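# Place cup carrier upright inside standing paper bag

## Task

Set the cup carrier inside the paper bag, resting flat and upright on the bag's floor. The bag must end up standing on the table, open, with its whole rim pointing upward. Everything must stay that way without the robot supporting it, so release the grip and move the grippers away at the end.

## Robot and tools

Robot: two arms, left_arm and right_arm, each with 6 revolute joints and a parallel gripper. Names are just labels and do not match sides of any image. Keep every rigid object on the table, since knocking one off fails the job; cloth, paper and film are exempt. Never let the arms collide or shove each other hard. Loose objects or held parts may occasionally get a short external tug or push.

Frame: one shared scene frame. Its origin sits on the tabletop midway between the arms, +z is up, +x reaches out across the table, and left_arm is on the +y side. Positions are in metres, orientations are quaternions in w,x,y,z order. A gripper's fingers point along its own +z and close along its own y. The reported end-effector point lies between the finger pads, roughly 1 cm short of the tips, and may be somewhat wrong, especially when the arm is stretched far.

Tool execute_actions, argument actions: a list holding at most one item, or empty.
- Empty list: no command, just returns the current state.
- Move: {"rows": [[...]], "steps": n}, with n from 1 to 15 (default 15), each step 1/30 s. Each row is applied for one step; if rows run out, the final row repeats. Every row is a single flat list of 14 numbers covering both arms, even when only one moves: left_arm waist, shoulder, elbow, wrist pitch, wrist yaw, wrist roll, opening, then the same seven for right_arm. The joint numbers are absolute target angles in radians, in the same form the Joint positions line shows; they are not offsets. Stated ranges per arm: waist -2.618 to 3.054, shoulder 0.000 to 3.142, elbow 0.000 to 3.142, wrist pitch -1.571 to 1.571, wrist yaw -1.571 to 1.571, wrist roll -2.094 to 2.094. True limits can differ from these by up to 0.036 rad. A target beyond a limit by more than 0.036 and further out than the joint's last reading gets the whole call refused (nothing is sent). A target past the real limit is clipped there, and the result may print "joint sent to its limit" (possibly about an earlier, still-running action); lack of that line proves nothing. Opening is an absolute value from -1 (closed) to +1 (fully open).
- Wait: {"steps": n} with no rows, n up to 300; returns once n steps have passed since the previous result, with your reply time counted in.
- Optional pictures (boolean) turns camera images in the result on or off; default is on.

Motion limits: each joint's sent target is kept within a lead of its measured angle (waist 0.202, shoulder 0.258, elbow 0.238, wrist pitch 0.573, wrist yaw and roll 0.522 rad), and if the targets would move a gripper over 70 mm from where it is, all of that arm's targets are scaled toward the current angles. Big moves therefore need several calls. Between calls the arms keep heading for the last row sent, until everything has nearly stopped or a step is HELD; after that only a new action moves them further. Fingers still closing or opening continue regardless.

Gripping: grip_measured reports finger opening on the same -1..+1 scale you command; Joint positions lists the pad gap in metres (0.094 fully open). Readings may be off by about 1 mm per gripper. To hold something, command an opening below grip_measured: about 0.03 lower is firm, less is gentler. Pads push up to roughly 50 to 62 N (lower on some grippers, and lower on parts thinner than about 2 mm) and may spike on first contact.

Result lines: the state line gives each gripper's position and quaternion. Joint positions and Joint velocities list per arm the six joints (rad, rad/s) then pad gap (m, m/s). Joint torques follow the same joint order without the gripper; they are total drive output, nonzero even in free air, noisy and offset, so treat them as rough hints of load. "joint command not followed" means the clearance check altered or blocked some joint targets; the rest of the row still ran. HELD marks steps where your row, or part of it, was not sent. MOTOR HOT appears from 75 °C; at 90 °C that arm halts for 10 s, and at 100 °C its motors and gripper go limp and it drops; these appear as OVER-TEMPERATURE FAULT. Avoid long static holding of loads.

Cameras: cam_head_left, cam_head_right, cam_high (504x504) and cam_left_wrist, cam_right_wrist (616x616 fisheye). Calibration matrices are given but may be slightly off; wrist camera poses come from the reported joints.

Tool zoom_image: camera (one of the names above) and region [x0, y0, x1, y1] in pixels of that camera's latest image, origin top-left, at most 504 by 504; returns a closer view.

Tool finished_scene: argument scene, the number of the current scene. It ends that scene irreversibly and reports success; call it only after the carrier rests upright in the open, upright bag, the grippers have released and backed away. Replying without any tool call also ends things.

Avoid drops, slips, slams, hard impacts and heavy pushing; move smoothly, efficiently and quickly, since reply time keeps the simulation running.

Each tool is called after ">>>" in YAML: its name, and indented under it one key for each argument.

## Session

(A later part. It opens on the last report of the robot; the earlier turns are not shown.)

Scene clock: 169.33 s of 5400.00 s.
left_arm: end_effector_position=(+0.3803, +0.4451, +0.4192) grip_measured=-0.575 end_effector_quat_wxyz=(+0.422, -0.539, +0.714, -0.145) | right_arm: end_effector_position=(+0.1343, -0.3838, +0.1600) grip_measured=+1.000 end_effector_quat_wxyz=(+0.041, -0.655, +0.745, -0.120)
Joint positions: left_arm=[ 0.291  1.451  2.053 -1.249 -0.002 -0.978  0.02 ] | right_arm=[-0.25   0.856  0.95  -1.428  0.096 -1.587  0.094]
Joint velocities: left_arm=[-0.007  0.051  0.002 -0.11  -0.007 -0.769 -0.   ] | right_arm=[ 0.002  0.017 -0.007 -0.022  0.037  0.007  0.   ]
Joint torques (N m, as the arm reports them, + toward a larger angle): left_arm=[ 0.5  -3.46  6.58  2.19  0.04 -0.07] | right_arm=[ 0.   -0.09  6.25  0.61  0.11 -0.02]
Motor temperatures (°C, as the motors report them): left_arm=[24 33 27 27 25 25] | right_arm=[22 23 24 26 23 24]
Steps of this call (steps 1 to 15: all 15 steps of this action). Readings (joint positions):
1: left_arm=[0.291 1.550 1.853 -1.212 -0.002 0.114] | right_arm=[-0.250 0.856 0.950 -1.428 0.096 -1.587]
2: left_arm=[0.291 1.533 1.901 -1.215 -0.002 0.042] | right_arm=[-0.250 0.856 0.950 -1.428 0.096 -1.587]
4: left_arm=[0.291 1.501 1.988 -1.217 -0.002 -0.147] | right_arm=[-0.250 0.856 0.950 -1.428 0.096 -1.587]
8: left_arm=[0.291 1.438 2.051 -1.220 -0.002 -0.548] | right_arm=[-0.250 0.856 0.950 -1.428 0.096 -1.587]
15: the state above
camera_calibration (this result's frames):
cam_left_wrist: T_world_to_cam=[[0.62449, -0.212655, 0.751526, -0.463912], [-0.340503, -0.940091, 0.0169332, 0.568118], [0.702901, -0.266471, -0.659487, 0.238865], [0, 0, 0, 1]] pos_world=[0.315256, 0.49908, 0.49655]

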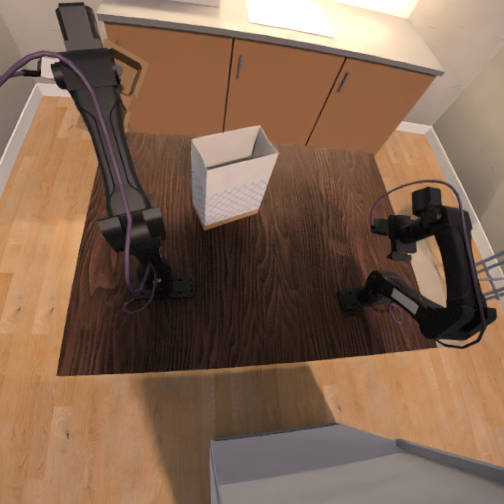

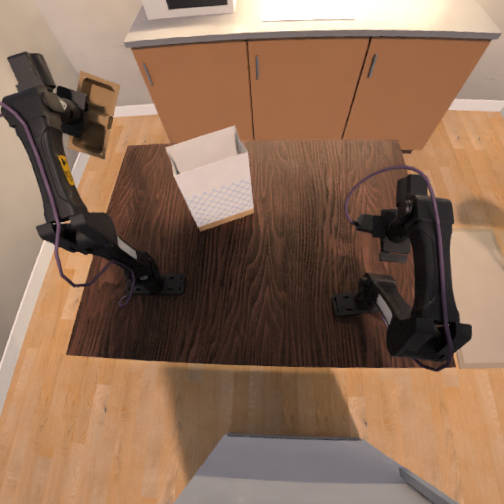

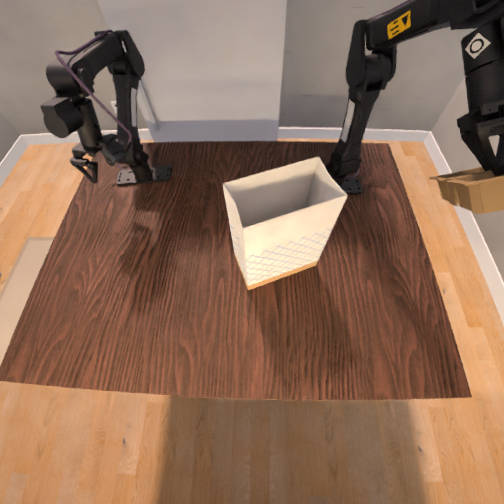

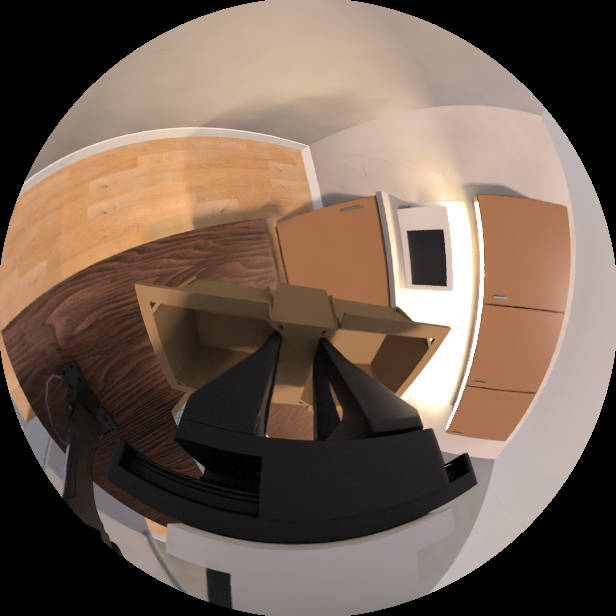

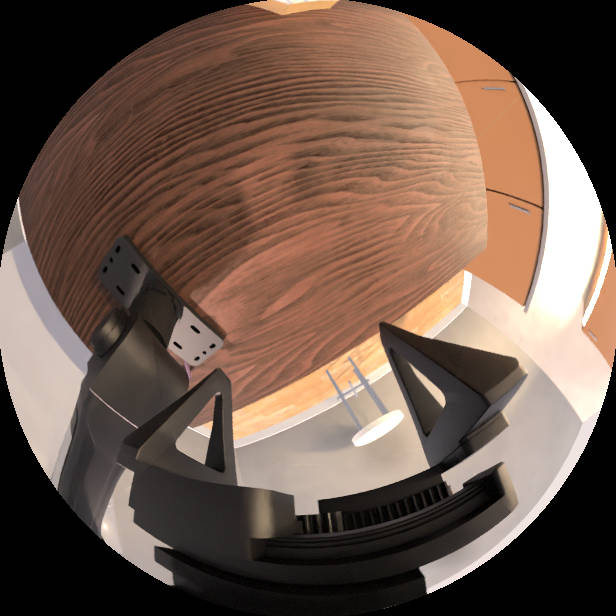

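>>> execute_actions:
  actions:
    - {"rows":[[0.1,1.457,2.06,-1.3,0,-1.1,-0.63,-0.25,0.856,0.95,-1.428,0.096,-1.587,1],[0.0,1.457,2.06,-1.3,0,-1.1,-0.63,-0.25,0.856,0.95,-1.428,0.096,-1.587,1],[-0.1,1.457,2.06,-1.3,0,-1.1,-0.63,-0.25,0.856,0.95,-1.428,0.096,-1.587,1],[-0.2,1.457,2.06,-1.3,0,-1.1,-0.63,-0.25,0.856,0.95,-1.428,0.096,-1.587,1],[-0.3,1.457,2.06,-1.3,0,-1.1,-0.63,-0.25,0.856,0.95,-1.428,0.096,-1.587,1],[-0.4,1.457,2.06,-1.3,0,-1.1,-0.63,-0.25,0.856,0.95,-1.428,0.096,-1.587,1],[-0.5,1.457,2.06,-1.3,0,-1.1,-0.63,-0.25,0.856,0.95,-1.428,0.096,-1.587,1],[-0.6,1.457,2.06,-1.35,0,-1.1,-0.63,-0.25,0.856,0.95,-1.428,0.096,-1.587,1]]}
  pictures: false

>>> execute_actions:
  actions:
    - {"steps":20}

Scene clock: 180.37 s of 5400.00 s.
left_arm: end_effector_position=(+0.3311, +0.1392, +0.4023) grip_measured=-0.575 end_effector_quat_wxyz=(+0.266, -0.225, +0.884, -0.312) | right_arm: end_effector_position=(+0.1343, -0.3838, +0.1600) grip_measured=+1.000 end_effector_quat_wxyz=(+0.041, -0.655, +0.745, -0.120)
Joint positions: left_arm=[-0.61   1.463  2.053 -1.317  0.022 -1.096  0.02 ] | right_arm=[-0.25   0.856  0.95  -1.428  0.096 -1.587  0.094]
Joint velocities: left_arm=[ 0.002  0.002 -0.017 -0.183  0.022 -0.037  0.001] | right_arm=[ 0.007 -0.002  0.022 -0.007 -0.007 -0.125  0.   ]
Joint torques (N m, as the arm reports them, + toward a larger angle): left_arm=[ 0.54 -4.29  6.22  2.1  -0.26 -0.01] | right_arm=[-0.09 -0.1   6.36  0.62  0.08 -0.03]
Motor temperatures (°C, as the motors report them): left_arm=[24 31 27 28 25 24] | right_arm=[22 23 25 26 23 24]
Steps of this call (steps 1 to 30: the robot went on to your last target; steps 31 to 90: nothing new was sent; then 7.53 s passed at rest; steps 91 to 105: all 15 steps of this action). Readings (joint positions):
91: left_arm=[0.264 1.453 2.053 -1.259 -0.019 -1.095] | right_arm=[-0.250 0.856 0.950 -1.428 0.096 -1.587]
92: left_arm=[0.209 1.453 2.053 -1.264 -0.027 -1.096] | right_arm=[-0.250 0.856 0.950 -1.428 0.096 -1.587]
94: left_arm=[0.062 1.454 2.053 -1.267 -0.022 -1.096] | right_arm=[-0.250 0.856 0.950 -1.428 0.096 -1.587]
98: left_arm=[-0.243 1.461 2.053 -1.273 -0.009 -1.096] | right_arm=[-0.250 0.856 0.950 -1.428 0.096 -1.587]
105: the state above

Scene clock: 181.03 s of 5400.00 s.
left_arm: end_effector_position=(+0.3299, +0.1431, +0.3988) grip_measured=-0.575 end_effector_quat_wxyz=(+0.264, -0.229, +0.887, -0.302) | right_arm: end_effector_position=(+0.1343, -0.3838, +0.1600) grip_measured=+1.000 end_effector_quat_wxyz=(+0.041, -0.655, +0.745, -0.120)
Joint positions: left_arm=[-0.609  1.463  2.053 -1.336  0.011 -1.096  0.02 ] | right_arm=[-0.25   0.856  0.95  -1.428  0.096 -1.587  0.094]
Joint velocities: left_arm=[-0.022  0.012 -0.002 -0.007 -0.022 -0.051  0.   ] | right_arm=[ 0.007  0.002  0.002 -0.037 -0.051  0.022  0.   ]
Joint torques (N m, as the arm reports them, + toward a larger angle): left_arm=[ 0.53 -4.27  6.53  2.04 -0.1  -0.02] | right_arm=[-0.08 -0.17  6.23  0.64  0.07 -0.02]
Motor temperatures (°C, as the motors report them): left_arm=[24 31 27 28 25 24] | right_arm=[22 23 25 26 23 24]
Steps of this call (steps 1 to 20: the robot went on to your last target). Readings (joint positions):
1: left_arm=[-0.610 1.463 2.053 -1.321 0.021 -1.096] | right_arm=[-0.250 0.856 0.950 -1.428 0.096 -1.587]
2: left_arm=[-0.609 1.463 2.053 -1.325 0.018 -1.096] | right_arm=[-0.250 0.856 0.950 -1.428 0.096 -1.587]
4: left_arm=[-0.609 1.463 2.053 -1.329 0.015 -1.096] | right_arm=[-0.250 0.856 0.950 -1.428 0.096 -1.587]
8: left_arm=[-0.609 1.463 2.053 -1.333 0.012 -1.096] | right_arm=[-0.250 0.856 0.950 -1.428 0.096 -1.587]
20: the state above
camera_calibration (this result's frames):
cam_left_wrist: T_world_to_cam=[[0.362368, -0.582057, 0.727942, -0.332532], [-0.913615, -0.376334, 0.153883, 0.32116], [0.184381, -0.720821, -0.668147, 0.419878], [0, 0, 0, 1]] pos_world=[0.336498, 0.229967, 0.473183]

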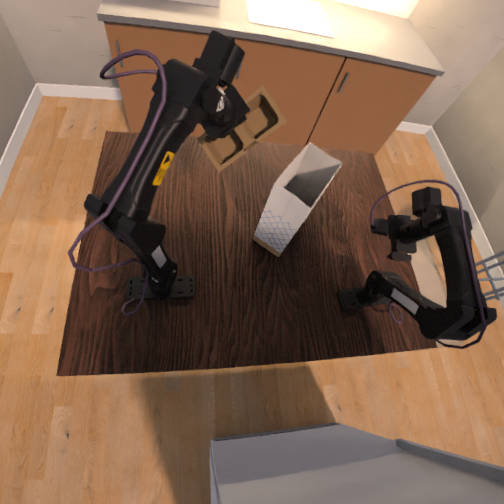

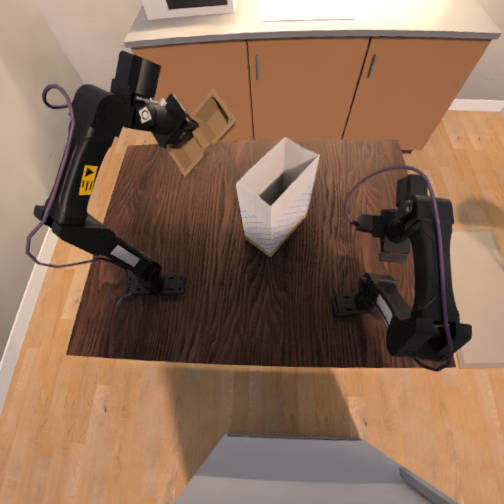

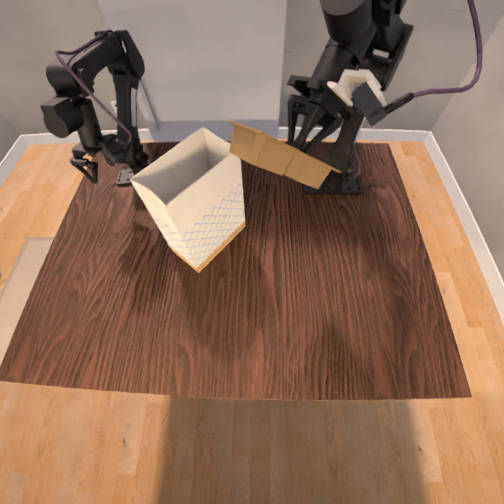

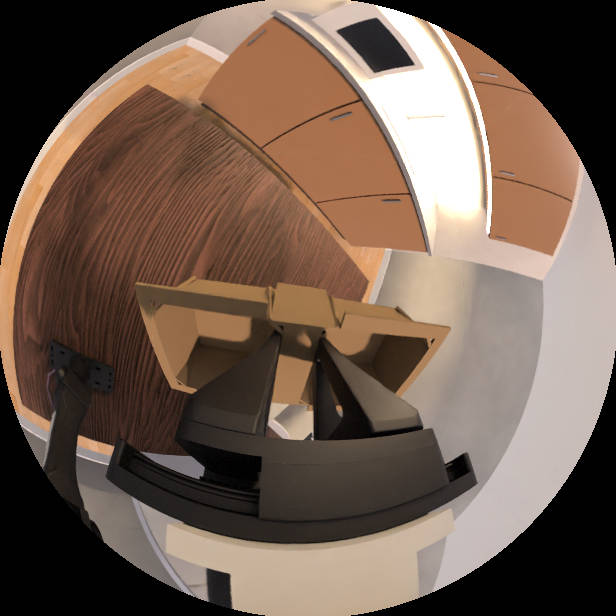

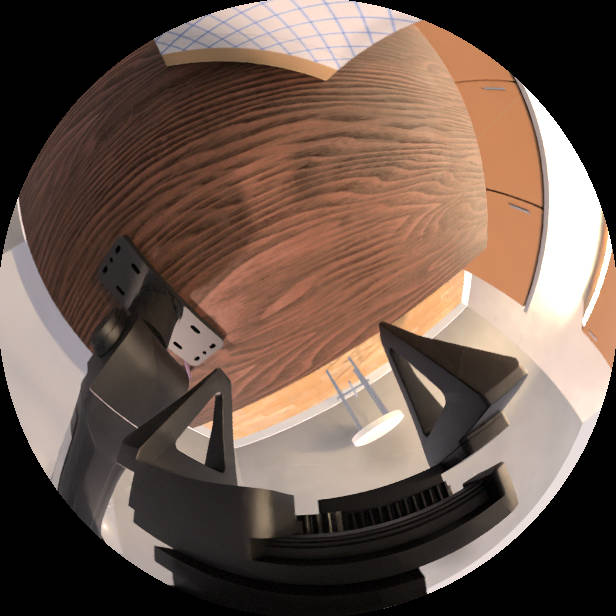

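>>> execute_actions:
  actions:
    - {"rows":[[-0.55,1.65,2.26,-1.03,0,-1.8,-0.63,-0.25,0.856,0.95,-1.428,0.096,-1.587,1]]}
  pictures: false

>>> execute_actions:
  actions:
    - {"rows":[[-0.7,1.65,2.26,-1.03,0,-1.8,-0.63,-0.25,0.856,0.95,-1.428,0.096,-1.587,1],[-0.8,1.65,2.26,-1.03,0,-1.8,-0.63,-0.25,0.856,0.95,-1.428,0.096,-1.587,1],[-0.9,1.65,2.26,-1.03,0,-1.8,-0.63,-0.25,0.856,0.95,-1.428,0.096,-1.587,1],[-0.9,1.65,2.26,-1.03,0,-1.8,-0.63,-0.25,0.856,0.95,-1.428,0.096,-1.587,1],[-1.0,1.65,2.26,-1.03,0,-1.8,-0.63,-0.25,0.856,0.95,-1.428,0.096,-1.587,1],[-1.06,1.65,2.26,-1.03,0,-1.8,-0.63,-0.25,0.856,0.95,-1.428,0.096,-1.587,1]]}

Scene clock: 205.50 s of 5400.00 s.
left_arm: end_effector_position=(+0.4216, +0.1109, +0.4441) grip_measured=-0.574 end_effector_quat_wxyz=(+0.207, -0.494, +0.703, -0.468) | right_arm: end_effector_position=(+0.1343, -0.3838, +0.1600) grip_measured=+1.000 end_effector_quat_wxyz=(+0.041, -0.655, +0.745, -0.120)
Joint positions: left_arm=[-0.556  1.666  2.227 -1.058  0.007 -1.764  0.02 ] | right_arm=[-0.25   0.856  0.95  -1.428  0.096 -1.587  0.094]
Joint velocities: left_arm=[-0.007 -0.017 -0.007  0.081 -0.022 -0.168  0.   ] | right_arm=[ 0.007 -0.007  0.007 -0.051 -0.007 -0.007  0.   ]
Joint torques (N m, as the arm reports them, + toward a larger angle): left_arm=[ 0.31 -6.98  9.18  2.71 -0.06 -0.02] | right_arm=[-0.02 -0.17  6.46  0.61  0.03 -0.02]
Motor temperatures (°C, as the motors report them): left_arm=[24 31 28 29 25 24] | right_arm=[22 23 25 26 23 24]
Steps of this call (steps 1 to 15: the robot went on to your last target; steps 16 to 90: nothing new was sent; then 20.97 s passed at rest; steps 91 to 105: all 15 steps of this action). Readings (joint positions):
91: left_arm=[-0.604 1.483 2.082 -1.334 0.013 -1.160] | right_arm=[-0.250 0.856 0.950 -1.428 0.096 -1.587]
92: left_arm=[-0.595 1.515 2.130 -1.304 0.013 -1.240] | right_arm=[-0.250 0.856 0.950 -1.428 0.096 -1.587]
94: left_arm=[-0.572 1.583 2.207 -1.202 0.012 -1.425] | right_arm=[-0.250 0.856 0.950 -1.428 0.096 -1.587]
98: left_arm=[-0.556 1.654 2.227 -1.092 0.007 -1.644] | right_arm=[-0.250 0.856 0.950 -1.428 0.096 -1.587]
105: the state above

Scene clock: 206.00 s of 5400.00 s.
left_arm: end_effector_position=(+0.2608, -0.0492, +0.4472) grip_measured=-0.575 end_effector_quat_wxyz=(+0.070, -0.306, +0.799, -0.513) | right_arm: end_effector_position=(+0.1343, -0.3838, +0.1600) grip_measured=+1.000 end_effector_quat_wxyz=(+0.041, -0.655, +0.745, -0.120)
Joint positions: left_arm=[-1.073  1.666  2.227 -1.044  0.017 -1.793  0.02 ] | right_arm=[-0.25   0.856  0.95  -1.428  0.096 -1.587  0.094]
Joint velocities: left_arm=[ 0.11   0.002 -0.012 -0.051 -0.168 -0.037  0.001] | right_arm=[-0.012  0.007 -0.017  0.007 -0.051 -0.051  0.   ]
Joint torques (N m, as the arm reports them, + toward a larger angle): left_arm=[ 0.37 -6.92  9.09  2.71 -0.03 -0.03] | right_arm=[-0.05 -0.05  6.33  0.61  0.11 -0.02]
Motor temperatures (°C, as the motors report them): left_arm=[24 31 28 29 25 24] | right_arm=[22 23 25 26 23 24]
Steps of this call (steps 1 to 15: all 15 steps of this action). Readings (joint positions):
1: left_arm=[-0.572 1.666 2.227 -1.057 -0.005 -1.770] | right_arm=[-0.250 0.856 0.950 -1.428 0.096 -1.587]
2: left_arm=[-0.608 1.666 2.227 -1.056 -0.017 -1.775] | right_arm=[-0.250 0.856 0.950 -1.428 0.096 -1.587]
4: left_arm=[-0.721 1.666 2.227 -1.051 -0.020 -1.781] | right_arm=[-0.250 0.856 0.950 -1.428 0.096 -1.587]
8: left_arm=[-0.982 1.666 2.227 -1.045 -0.008 -1.788] | right_arm=[-0.250 0.856 0.950 -1.428 0.096 -1.587]
15: the state above
camera_calibration (this result's frames):
cam_left_wrist: T_world_to_cam=[[0.545571, -0.152349, 0.8241, -0.524338], [-0.837662, -0.129614, 0.530588, 0.00214169], [0.02598, -0.979791, -0.19833, 0.144827], [0, 0, 0, 1]] pos_world=[0.284095, 0.0622953, 0.459695]

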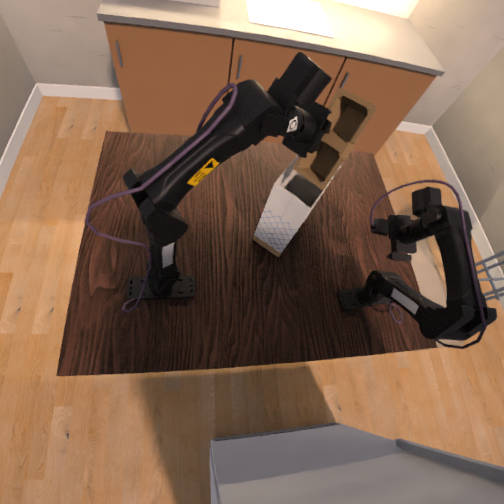

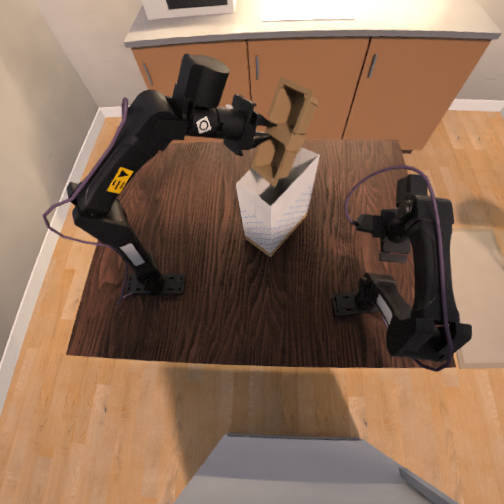

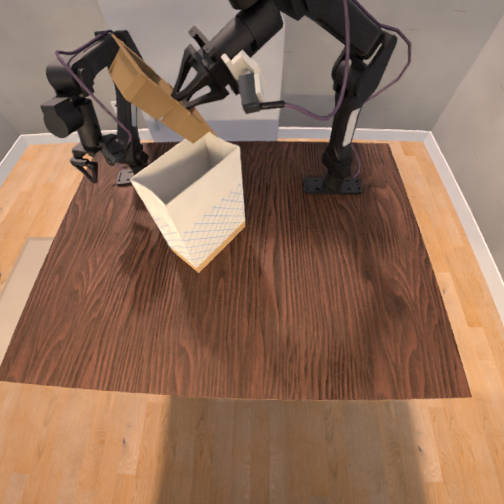

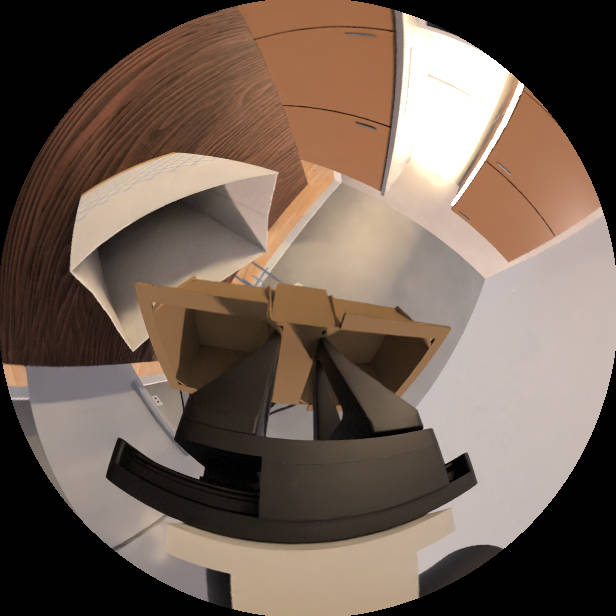

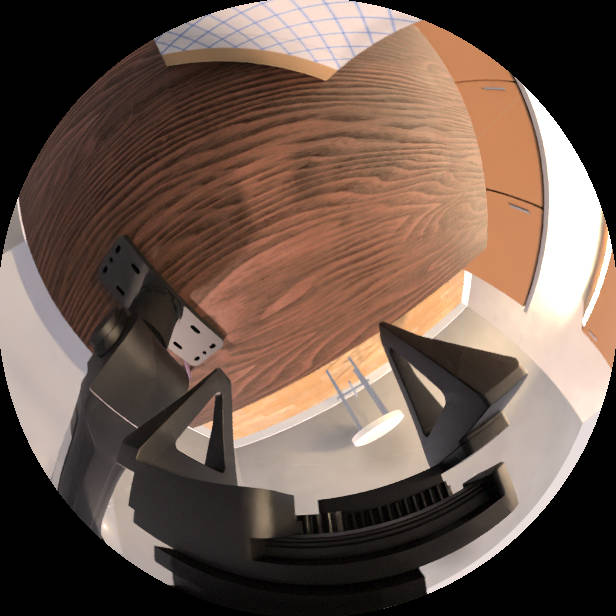

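>>> execute_actions:
  actions: []

>>> zoom_image:
  camera: "cam_head_right"
  region: [170, 40, 370, 260]

Scene clock: 212.40 s of 5400.00 s.
left_arm: end_effector_position=(+0.2722, -0.0429, +0.4477) grip_measured=-0.628 end_effector_quat_wxyz=(+0.083, -0.320, +0.793, -0.512) | right_arm: end_effector_position=(+0.1343, -0.3838, +0.1600) grip_measured=+1.000 end_effector_quat_wxyz=(+0.041, -0.655, +0.745, -0.120)
Joint positions: left_arm=[-1.052  1.666  2.227 -1.041 -0.003 -1.795  0.017] | right_arm=[-0.25   0.856  0.95  -1.428  0.096 -1.587  0.094]
Joint velocities: left_arm=[-0.007  0.007 -0.002  0.022 -0.037  0.022 -0.   ] | right_arm=[-0.002  0.002 -0.007 -0.007 -0.095 -0.051  0.   ]
Joint torques (N m, as the arm reports them, + toward a larger angle): left_arm=[-0.55 -7.19  9.11  2.63  0.06 -0.01] | right_arm=[-0.01 -0.33  6.31  0.6   0.05  0.  ]
Motor temperatures (°C, as the motors report them): left_arm=[24 32 28 30 25 24] | right_arm=[22 23 25 26 23 24]
Steps of this call (steps 1 to 15: the robot went on to your last target; steps 16 to 150: nothing new was sent; then 1.40 s passed at rest). Readings (joint positions):
1: left_arm=[-1.070 1.666 2.227 -1.044 0.015 -1.794] | right_arm=[-0.250 0.856 0.950 -1.428 0.096 -1.587]
2: left_arm=[-1.068 1.666 2.227 -1.044 0.012 -1.794] | right_arm=[-0.250 0.856 0.950 -1.428 0.096 -1.587]
4: left_arm=[-1.067 1.666 2.227 -1.044 0.010 -1.794] | right_arm=[-0.250 0.856 0.950 -1.428 0.096 -1.587]
8: left_arm=[-1.067 1.666 2.227 -1.044 0.010 -1.795] | right_arm=[-0.250 0.856 0.950 -1.428 0.096 -1.587]
150: the state above
All arms were judged still, so your last target was given up. Only a new action makes them travel on or press farther. Fingers that are still opening or closing keep moving.
camera_calibration (this result's frames):
cam_left_wrist: T_world_to_cam=[[0.544863, -0.132035, 0.828065, -0.530697], [-0.835857, -0.164239, 0.523802, 0.0132954], [0.0668408, -0.977544, -0.19985, 0.140495], [0, 0, 0, 1]] pos_world=[0.29088, 0.0694534, 0.460566]

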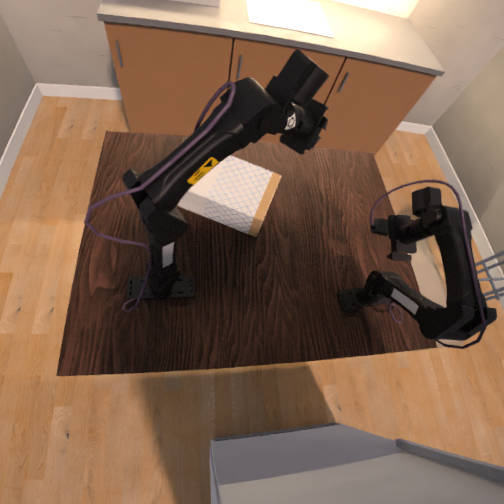

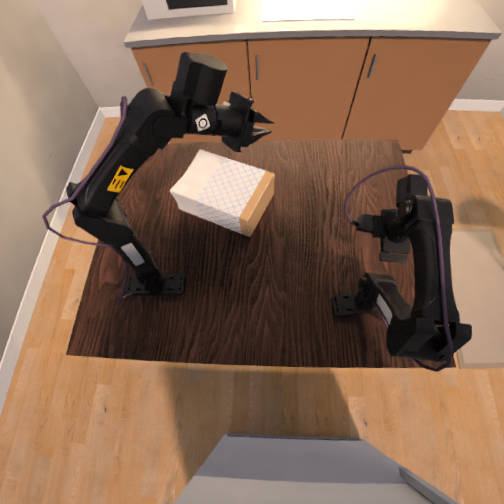

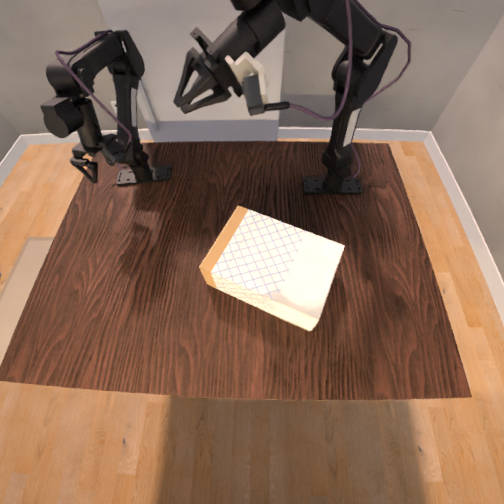

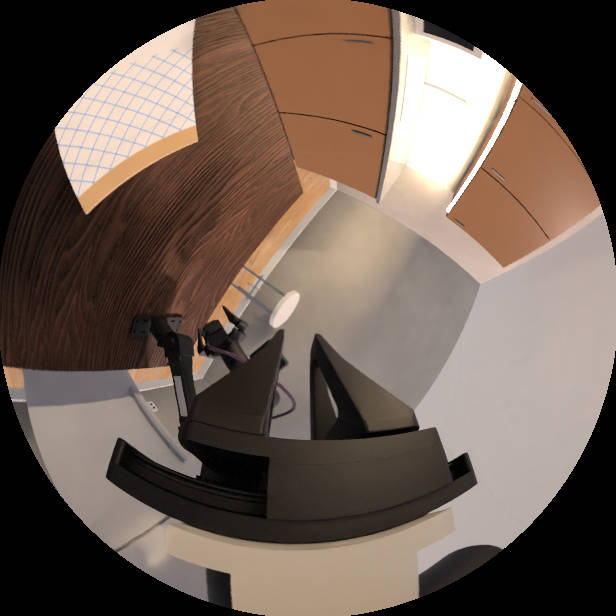

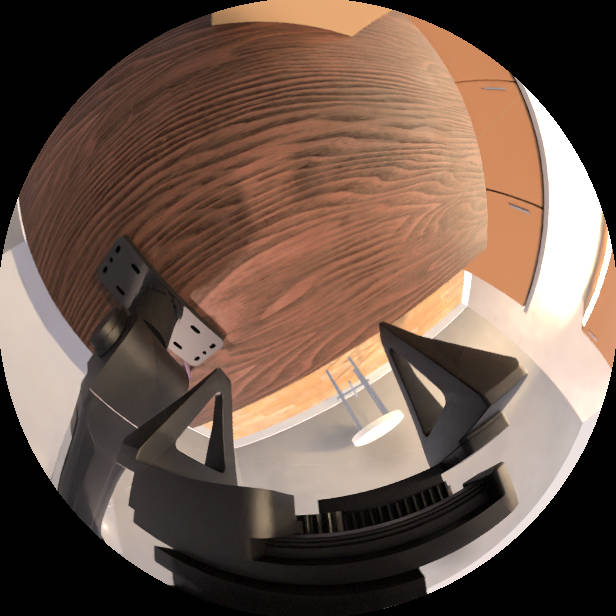

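Region (170, 40, 370, 260) of cam_head_right's 504x504 image, scaled by 2.291, with more detail than that image has; it fills the left 458 columns of this view, and the rest is white.

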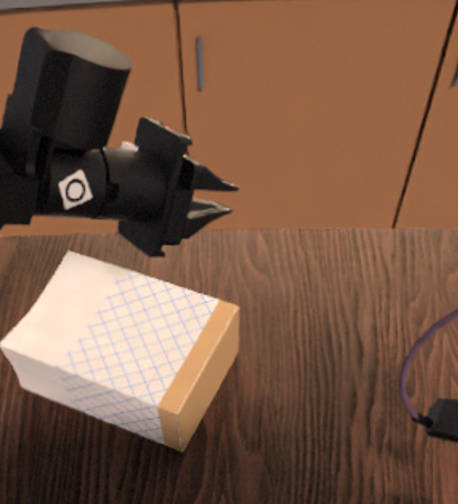

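>>> execute_actions:
  actions:
    - {"rows":[[0.3,1.7,2.0,-1.2,0.8,0,-1,-0.25,0.856,0.95,-1.428,0.096,-1.587,1]]}
  pictures: false

>>> execute_actions:
  actions:
    - {"rows":[[0.3,1.7,2.0,-1.2,0.8,0,-1,-0.25,0.856,0.95,-1.428,0.096,-1.587,1]]}
  pictures: false

>>> execute_actions:
  actions:
    - {"rows":[[0.3,2.07,1.68,-1.12,0.8,0,-1,-0.25,0.856,0.95,-1.428,0.096,-1.587,1]]}
  pictures: false

>>> execute_actions:
  actions:
    - {"steps":20}

Scene clock: 243.63 s of 5400.00 s.
left_arm: end_effector_position=(+0.4432, +0.1836, +0.3384) grip_measured=-0.997 end_effector_quat_wxyz=(+0.208, -0.032, +0.889, -0.408) | right_arm: end_effector_position=(+0.1343, -0.3838, +0.1600) grip_measured=+1.000 end_effector_quat_wxyz=(+0.041, -0.655, +0.745, -0.120)
Joint positions: left_arm=[-0.098  1.742  1.993 -1.166  0.747 -0.412  0.   ] | right_arm=[-0.25   0.856  0.95  -1.428  0.096 -1.587  0.094]
Joint velocities: left_arm=[ 2.083 -0.046 -0.017 -0.037  0.183  2.659 -0.   ] | right_arm=[-0.002  0.002  0.017 -0.022 -0.051  0.095  0.   ]
Joint torques (N m, as the arm reports them, + toward a larger angle): left_arm=[ -0.43 -10.21   7.49   1.41   0.54   0.08] | right_arm=[-0.15 -0.25  6.37  0.62  0.08  0.01]
Motor temperatures (°C, as the motors report them): left_arm=[24 34 30 32 25 24] | right_arm=[22 23 25 26 23 24]
Steps of this call (steps 1 to 90: nothing new was sent; then 27.73 s passed at rest; steps 91 to 105: all 15 steps of this action). Readings (joint positions):
91: left_arm=[-1.033 1.662 2.203 -1.038 0.061 -1.739] | right_arm=[-0.250 0.856 0.950 -1.428 0.096 -1.587]
92: left_arm=[-0.998 1.655 2.167 -1.045 0.143 -1.667] | right_arm=[-0.250 0.856 0.950 -1.428 0.096 -1.587]
94: left_arm=[-0.888 1.659 2.090 -1.077 0.338 -1.486] | right_arm=[-0.250 0.856 0.950 -1.428 0.096 -1.587]
98: left_arm=[-0.615 1.725 2.004 -1.147 0.611 -1.092] | right_arm=[-0.250 0.856 0.950 -1.428 0.096 -1.587]
105: the state above

Scene clock: 244.13 s of 5400.00 s.
left_arm: end_effector_position=(+0.4633, +0.3445, +0.3471) grip_measured=-0.997 end_effector_quat_wxyz=(+0.349, -0.033, +0.883, -0.312) | right_arm: end_effector_position=(+0.1343, -0.3838, +0.1600) grip_measured=+1.000 end_effector_quat_wxyz=(+0.041, -0.655, +0.745, -0.120)
Joint positions: left_arm=[ 0.303  1.723  1.993 -1.18   0.782 -0.03   0.   ] | right_arm=[-0.25   0.856  0.95  -1.428  0.096 -1.587  0.094]
Joint velocities: left_arm=[-0.032 -0.032 -0.012 -0.022  0.081  0.11   0.   ] | right_arm=[ 0.012  0.002  0.007 -0.022 -0.037  0.007  0.   ]
Joint torques (N m, as the arm reports them, + toward a larger angle): left_arm=[-0.27 -8.47  7.52  1.57  0.5   0.15] | right_arm=[-0.15 -0.24  6.49  0.6   0.01 -0.05]
Motor temperatures (°C, as the motors report them): left_arm=[24 34 30 32 25 24] | right_arm=[22 23 25 26 23 24]
Steps of this call (steps 1 to 15: all 15 steps of this action). Readings (joint positions):
1: left_arm=[-0.024 1.741 1.993 -1.166 0.755 -0.335] | right_arm=[-0.250 0.856 0.950 -1.428 0.096 -1.587]
2: left_arm=[0.050 1.741 1.993 -1.166 0.760 -0.273] | right_arm=[-0.250 0.856 0.950 -1.428 0.096 -1.587]
4: left_arm=[0.195 1.741 1.993 -1.166 0.766 -0.182] | right_arm=[-0.250 0.856 0.950 -1.428 0.096 -1.587]
8: left_arm=[0.343 1.739 1.993 -1.168 0.761 -0.086] | right_arm=[-0.250 0.856 0.950 -1.428 0.096 -1.587]
15: the state above

Scene clock: 244.63 s of 5400.00 s.
left_arm: end_effector_position=(+0.4648, +0.3454, +0.0949) grip_measured=-0.997 end_effector_quat_wxyz=(+0.054, -0.161, +0.911, -0.376) | right_arm: end_effector_position=(+0.1343, -0.3838, +0.1600) grip_measured=+1.000 end_effector_quat_wxyz=(+0.041, -0.655, +0.745, -0.120)
Joint positions: left_arm=[ 0.303  2.118  1.67  -1.13   0.779 -0.022  0.   ] | right_arm=[-0.25   0.856  0.95  -1.428  0.096 -1.587  0.094]
Joint velocities: left_arm=[-0.012  0.295 -0.247  0.081 -0.051 -0.022 -0.001] | right_arm=[-0.012 -0.002  0.012 -0.007  0.022  0.066  0.   ]
Joint torques (N m, as the arm reports them, + toward a larger angle): left_arm=[ -0.23 -14.93   8.78   0.69   0.85   0.26] | right_arm=[-0.1  -0.26  6.58  0.63  0.05 -0.02]
Motor temperatures (°C, as the motors report them): left_arm=[24 34 30 32 25 24] | right_arm=[22 23 25 26 23 24]
Steps of this call (steps 1 to 15: all 15 steps of this action). Readings (joint positions):
1: left_arm=[0.303 1.728 1.983 -1.174 0.786 -0.029] | right_arm=[-0.250 0.856 0.950 -1.428 0.096 -1.587]
2: left_arm=[0.303 1.734 1.969 -1.167 0.789 -0.029] | right_arm=[-0.250 0.856 0.950 -1.428 0.096 -1.587]
4: left_arm=[0.303 1.770 1.929 -1.157 0.791 -0.029] | right_arm=[-0.250 0.856 0.950 -1.428 0.096 -1.587]
8: left_arm=[0.303 1.896 1.831 -1.144 0.791 -0.029] | right_arm=[-0.250 0.856 0.950 -1.428 0.096 -1.587]
15: the state above

Scene clock: 245.30 s of 5400.00 s.
left_arm: end_effector_position=(+0.4645, +0.3447, +0.1055) grip_measured=-0.997 end_effector_quat_wxyz=(+0.067, -0.154, +0.911, -0.376) | right_arm: end_effector_position=(+0.1343, -0.3838, +0.1600) grip_measured=+1.000 end_effector_quat_wxyz=(+0.041, -0.655, +0.745, -0.120)
Joint positions: left_arm=[ 0.303  2.088  1.665 -1.128  0.783 -0.016  0.   ] | right_arm=[-0.25   0.856  0.95  -1.428  0.096 -1.587  0.094]
Joint velocities: left_arm=[-0.007 -0.012  0.007 -0.051 -0.051  0.066 -0.001] | right_arm=[-0.017 -0.007 -0.022 -0.022 -0.007 -0.022  0.   ]
Joint torques (N m, as the arm reports them, + toward a larger angle): left_arm=[ -0.22 -11.16   8.02   0.71   0.64   0.17] | right_arm=[-0.19 -0.13  6.22  0.58  0.09 -0.07]
Motor temperatures (°C, as the motors report them): left_arm=[24 34 30 32 25 24] | right_arm=[22 23 25 26 23 24]
Steps of this call (steps 1 to 20: the robot went on to your last target). Readings (joint positions):
1: left_arm=[0.303 2.124 1.665 -1.130 0.777 -0.021] | right_arm=[-0.250 0.856 0.950 -1.428 0.096 -1.587]
2: left_arm=[0.303 2.124 1.665 -1.130 0.776 -0.021] | right_arm=[-0.250 0.856 0.950 -1.428 0.096 -1.587]
4: left_arm=[0.303 2.110 1.665 -1.128 0.778 -0.019] | right_arm=[-0.250 0.856 0.950 -1.428 0.096 -1.587]
8: left_arm=[0.303 2.090 1.665 -1.128 0.782 -0.017] | right_arm=[-0.250 0.856 0.950 -1.428 0.096 -1.587]
20: the state above
camera_calibration (this result's frames):
cam_left_wrist: T_world_to_cam=[[0.392175, -0.576056, 0.717188, -0.0652431], [-0.891354, -0.0452841, 0.45104, 0.409374], [-0.227347, -0.816155, -0.531229, 0.554073], [0, 0, 0, 1]] pos_world=[0.516451, 0.433164, 0.156488]

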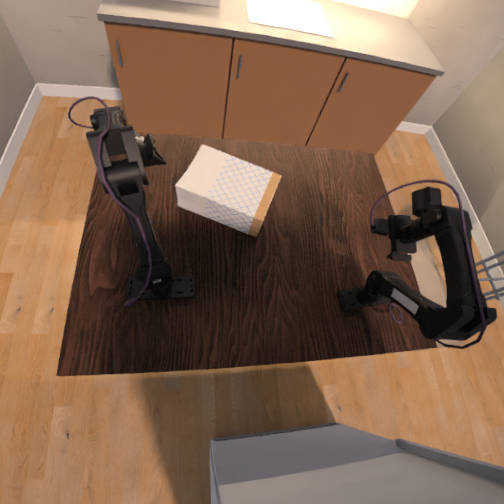

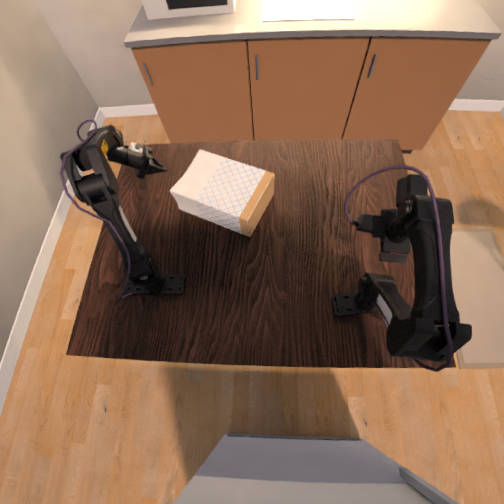

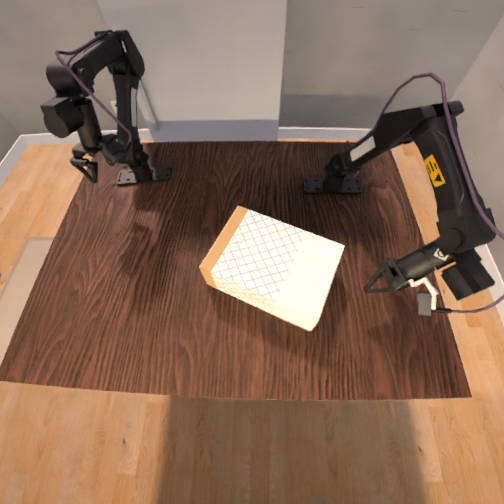

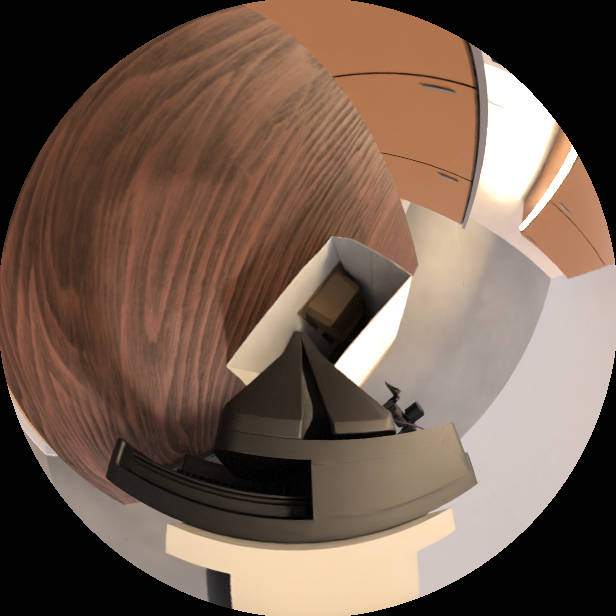

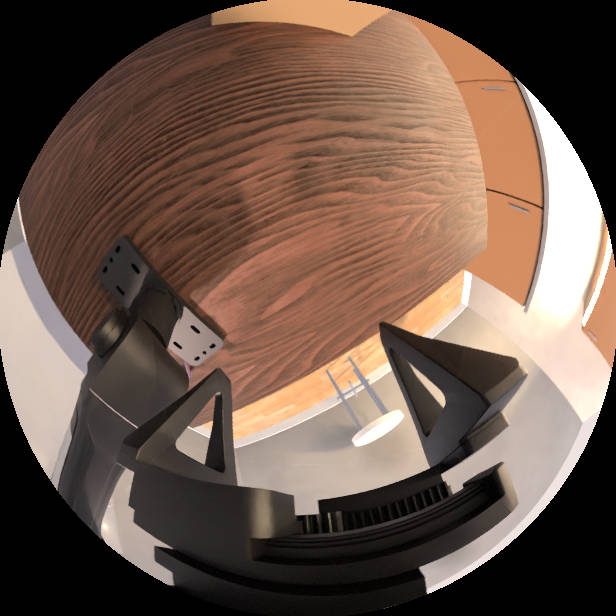

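>>> zoom_image:
  camera: "cam_left_wrist"
  region: [220, 210, 430, 400]

Region (220, 210, 430, 400) of cam_left_wrist's 616x616 image, scaled by 2.400, with more detail than that image has; it fills the top 456 rows of this view, and the rest is white.

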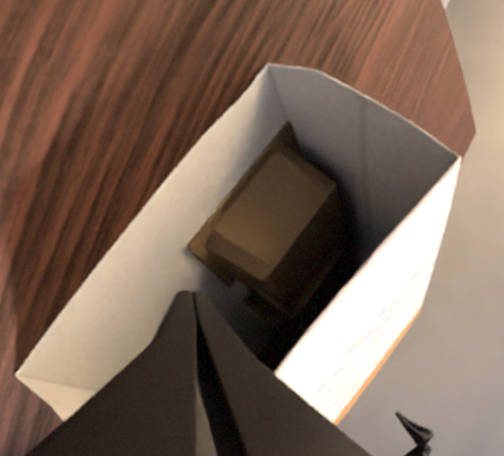

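>>> execute_actions:
  actions:
    - {"rows":[[0.45,2.2,1.55,0,1.2,0,0.8,-0.25,0.856,0.95,-1.428,0.096,-1.587,1],[0.45,2.2,1.55,0,1.2,0,0.8,-0.25,0.856,0.95,-1.428,0.096,-1.587,1],[0.45,2.2,1.55,0.5,1.55,0,0.8,-0.25,0.856,0.95,-1.428,0.096,-1.587,1],[0.45,2.2,1.55,0.5,1.55,0,0.8,-0.25,0.856,0.95,-1.428,0.096,-1.587,1],[0.45,2.2,1.55,0.7,1.55,0,0.8,-0.25,0.856,0.95,-1.428,0.096,-1.587,1]]}
  pictures: false

>>> execute_actions:
  actions:
    - {"rows":[[0.4,2.3,1.4,0.95,1.55,0,0.8,-0.25,0.856,0.95,-1.428,0.096,-1.587,1],[0.4,2.3,1.4,0.95,1.55,0,0.8,-0.25,0.856,0.95,-1.428,0.096,-1.587,1],[0.4,2.3,1.4,0.95,1.55,0,0.8,-0.25,0.856,0.95,-1.428,0.096,-1.587,1],[0.4,2.3,1.4,0.95,1.55,0,0.8,-0.25,0.856,0.95,-1.428,0.096,-1.587,1],[0.4,2.3,1.4,0.95,1.55,0,0.8,-0.25,0.856,0.95,-1.428,0.096,-1.587,1],[0.38,2.41,1.27,1.17,1.55,0,0.8,-0.25,0.856,0.95,-1.428,0.096,-1.587,1]]}
  pictures: false

>>> execute_actions:
  actions:
    - {"steps":20}

Scene clock: 287.60 s of 5400.00 s.
left_arm: end_effector_position=(+0.5600, +0.4049, +0.1983) grip_measured=+0.798 end_effector_quat_wxyz=(+0.555, +0.250, +0.670, -0.425) | right_arm: end_effector_position=(+0.1343, -0.3838, +0.1600) grip_measured=+1.000 end_effector_quat_wxyz=(+0.041, -0.655, +0.745, -0.120)
Joint positions: left_arm=[ 0.459  2.224  1.548  0.391  1.49  -0.014  0.084] | right_arm=[-0.25   0.856  0.95  -1.428  0.096 -1.587  0.094]
Joint velocities: left_arm=[-0.085 -0.1   -0.002  2.132  0.286  0.037 -0.   ] | right_arm=[ 0.002 -0.002  0.002  0.022 -0.022  0.007  0.   ]
Joint torques (N m, as the arm reports them, + toward a larger angle): left_arm=[ -0.47 -12.65   7.44   1.72   0.33   0.17] | right_arm=[-0.12 -0.21  6.48  0.65  0.11 -0.06]
Motor temperatures (°C, as the motors report them): left_arm=[24 42 30 29 25 25] | right_arm=[22 23 25 26 23 24]
Steps of this call (steps 1 to 15: the robot went on to your last target; steps 16 to 90: nothing new was sent; then 38.80 s passed at rest; steps 91 to 105: all 15 steps of this action). Readings (joint positions):
91: left_arm=[0.315 2.093 1.643 -1.062 0.850 -0.016] | right_arm=[-0.250 0.856 0.950 -1.428 0.096 -1.587]
92: left_arm=[0.335 2.104 1.622 -0.961 0.922 -0.015] | right_arm=[-0.250 0.856 0.950 -1.428 0.096 -1.587]
94: left_arm=[0.392 2.154 1.591 -0.743 1.115 -0.015] | right_arm=[-0.250 0.856 0.950 -1.428 0.096 -1.587]
98: left_arm=[0.470 2.229 1.552 -0.319 1.346 -0.015] | right_arm=[-0.250 0.856 0.950 -1.428 0.096 -1.587]
105: the state above

Scene clock: 288.10 s of 5400.00 s.
left_arm: end_effector_position=(+0.5239, +0.3457, +0.0771) grip_measured=+0.798 end_effector_quat_wxyz=(+0.574, +0.351, +0.615, -0.411) | right_arm: end_effector_position=(+0.1343, -0.3838, +0.1600) grip_measured=+1.000 end_effector_quat_wxyz=(+0.041, -0.655, +0.745, -0.120)
Joint positions: left_arm=[ 0.379  2.446  1.265  1.089  1.542 -0.01   0.084] | right_arm=[-0.25   0.856  0.95  -1.428  0.096 -1.587  0.094]
Joint velocities: left_arm=[-0.007 -0.134 -0.007  0.462 -0.007 -0.037 -0.   ] | right_arm=[-0.007 -0.017 -0.002 -0.007 -0.037  0.007  0.   ]
Joint torques (N m, as the arm reports them, + toward a larger angle): left_arm=[ -0.01 -12.82   5.73   1.93   0.2    0.1 ] | right_arm=[-0.06 -0.17  6.3   0.66  0.07 -0.04]
Motor temperatures (°C, as the motors report them): left_arm=[24 42 29 29 25 25] | right_arm=[22 23 25 26 23 24]
Steps of this call (steps 1 to 15: all 15 steps of this action). Readings (joint positions):
1: left_arm=[0.453 2.225 1.528 0.505 1.497 -0.013] | right_arm=[-0.250 0.856 0.950 -1.428 0.096 -1.587]
2: left_arm=[0.446 2.226 1.502 0.608 1.506 -0.012] | right_arm=[-0.250 0.856 0.950 -1.428 0.096 -1.587]
4: left_arm=[0.426 2.248 1.454 0.738 1.521 -0.011] | right_arm=[-0.250 0.856 0.950 -1.428 0.096 -1.587]
8: left_arm=[0.390 2.339 1.346 0.962 1.531 -0.010] | right_arm=[-0.250 0.856 0.950 -1.428 0.096 -1.587]
15: the state above

Scene clock: 288.77 s of 5400.00 s.
left_arm: end_effector_position=(+0.5245, +0.3460, +0.0892) grip_measured=+0.798 end_effector_quat_wxyz=(+0.591, +0.376, +0.599, -0.387) | right_arm: end_effector_position=(+0.1343, -0.3838, +0.1600) grip_measured=+1.000 end_effector_quat_wxyz=(+0.041, -0.655, +0.745, -0.120)
Joint positions: left_arm=[ 0.379  2.429  1.265  1.156  1.542 -0.01   0.084] | right_arm=[-0.25   0.856  0.95  -1.428  0.096 -1.587  0.094]
Joint velocities: left_arm=[-0.002 -0.002 -0.022 -0.007 -0.037 -0.066 -0.   ] | right_arm=[-0.002 -0.007 -0.002  0.037  0.022 -0.081  0.   ]
Joint torques (N m, as the arm reports them, + toward a larger angle): left_arm=[  0.01 -12.3    5.74   1.93   0.12   0.12] | right_arm=[-0.11 -0.21  6.25  0.63  0.07 -0.04]
Motor temperatures (°C, as the motors report them): left_arm=[24 42 29 29 25 25] | right_arm=[22 23 25 26 23 24]
Steps of this call (steps 1 to 20: the robot went on to your last target). Readings (joint positions):
1: left_arm=[0.379 2.441 1.265 1.104 1.542 -0.010] | right_arm=[-0.250 0.856 0.950 -1.428 0.096 -1.587]
2: left_arm=[0.379 2.437 1.265 1.115 1.542 -0.010] | right_arm=[-0.250 0.856 0.950 -1.428 0.096 -1.587]
4: left_arm=[0.379 2.431 1.265 1.133 1.542 -0.010] | right_arm=[-0.250 0.856 0.950 -1.428 0.096 -1.587]
8: left_arm=[0.379 2.429 1.265 1.149 1.542 -0.010] | right_arm=[-0.250 0.856 0.950 -1.428 0.096 -1.587]
20: the state above
camera_calibration (this result's frames):
cam_left_wrist: T_world_to_cam=[[-0.902911, -0.378773, 0.203181, 0.580519], [-0.35473, 0.389704, -0.849881, 0.154313], [0.242732, -0.839441, -0.48623, 0.317593], [0, 0, 0, 1]] pos_world=[0.501807, 0.42635, 0.16762]

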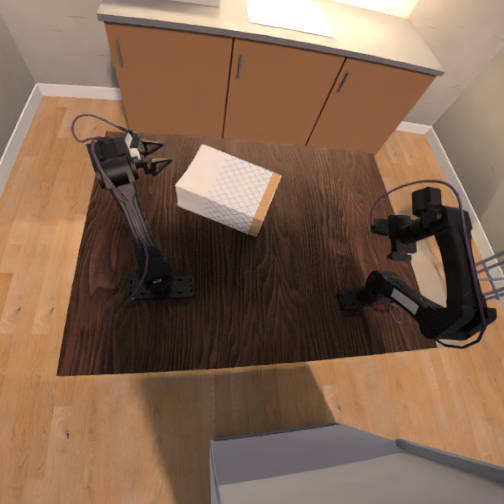

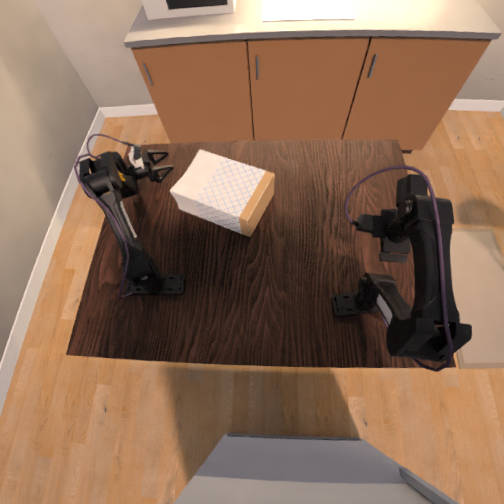

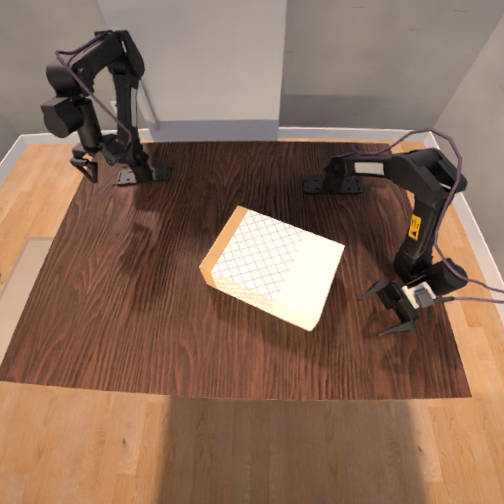

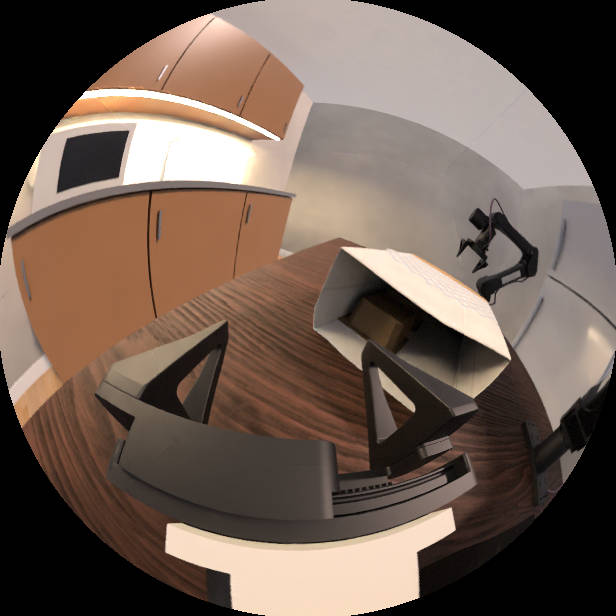

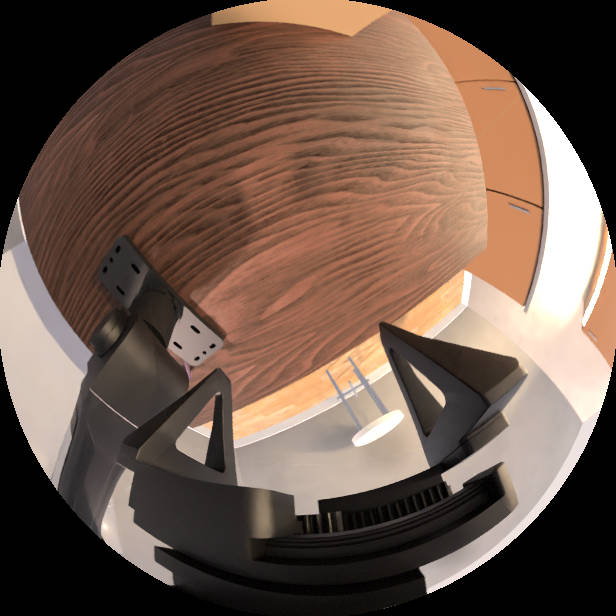

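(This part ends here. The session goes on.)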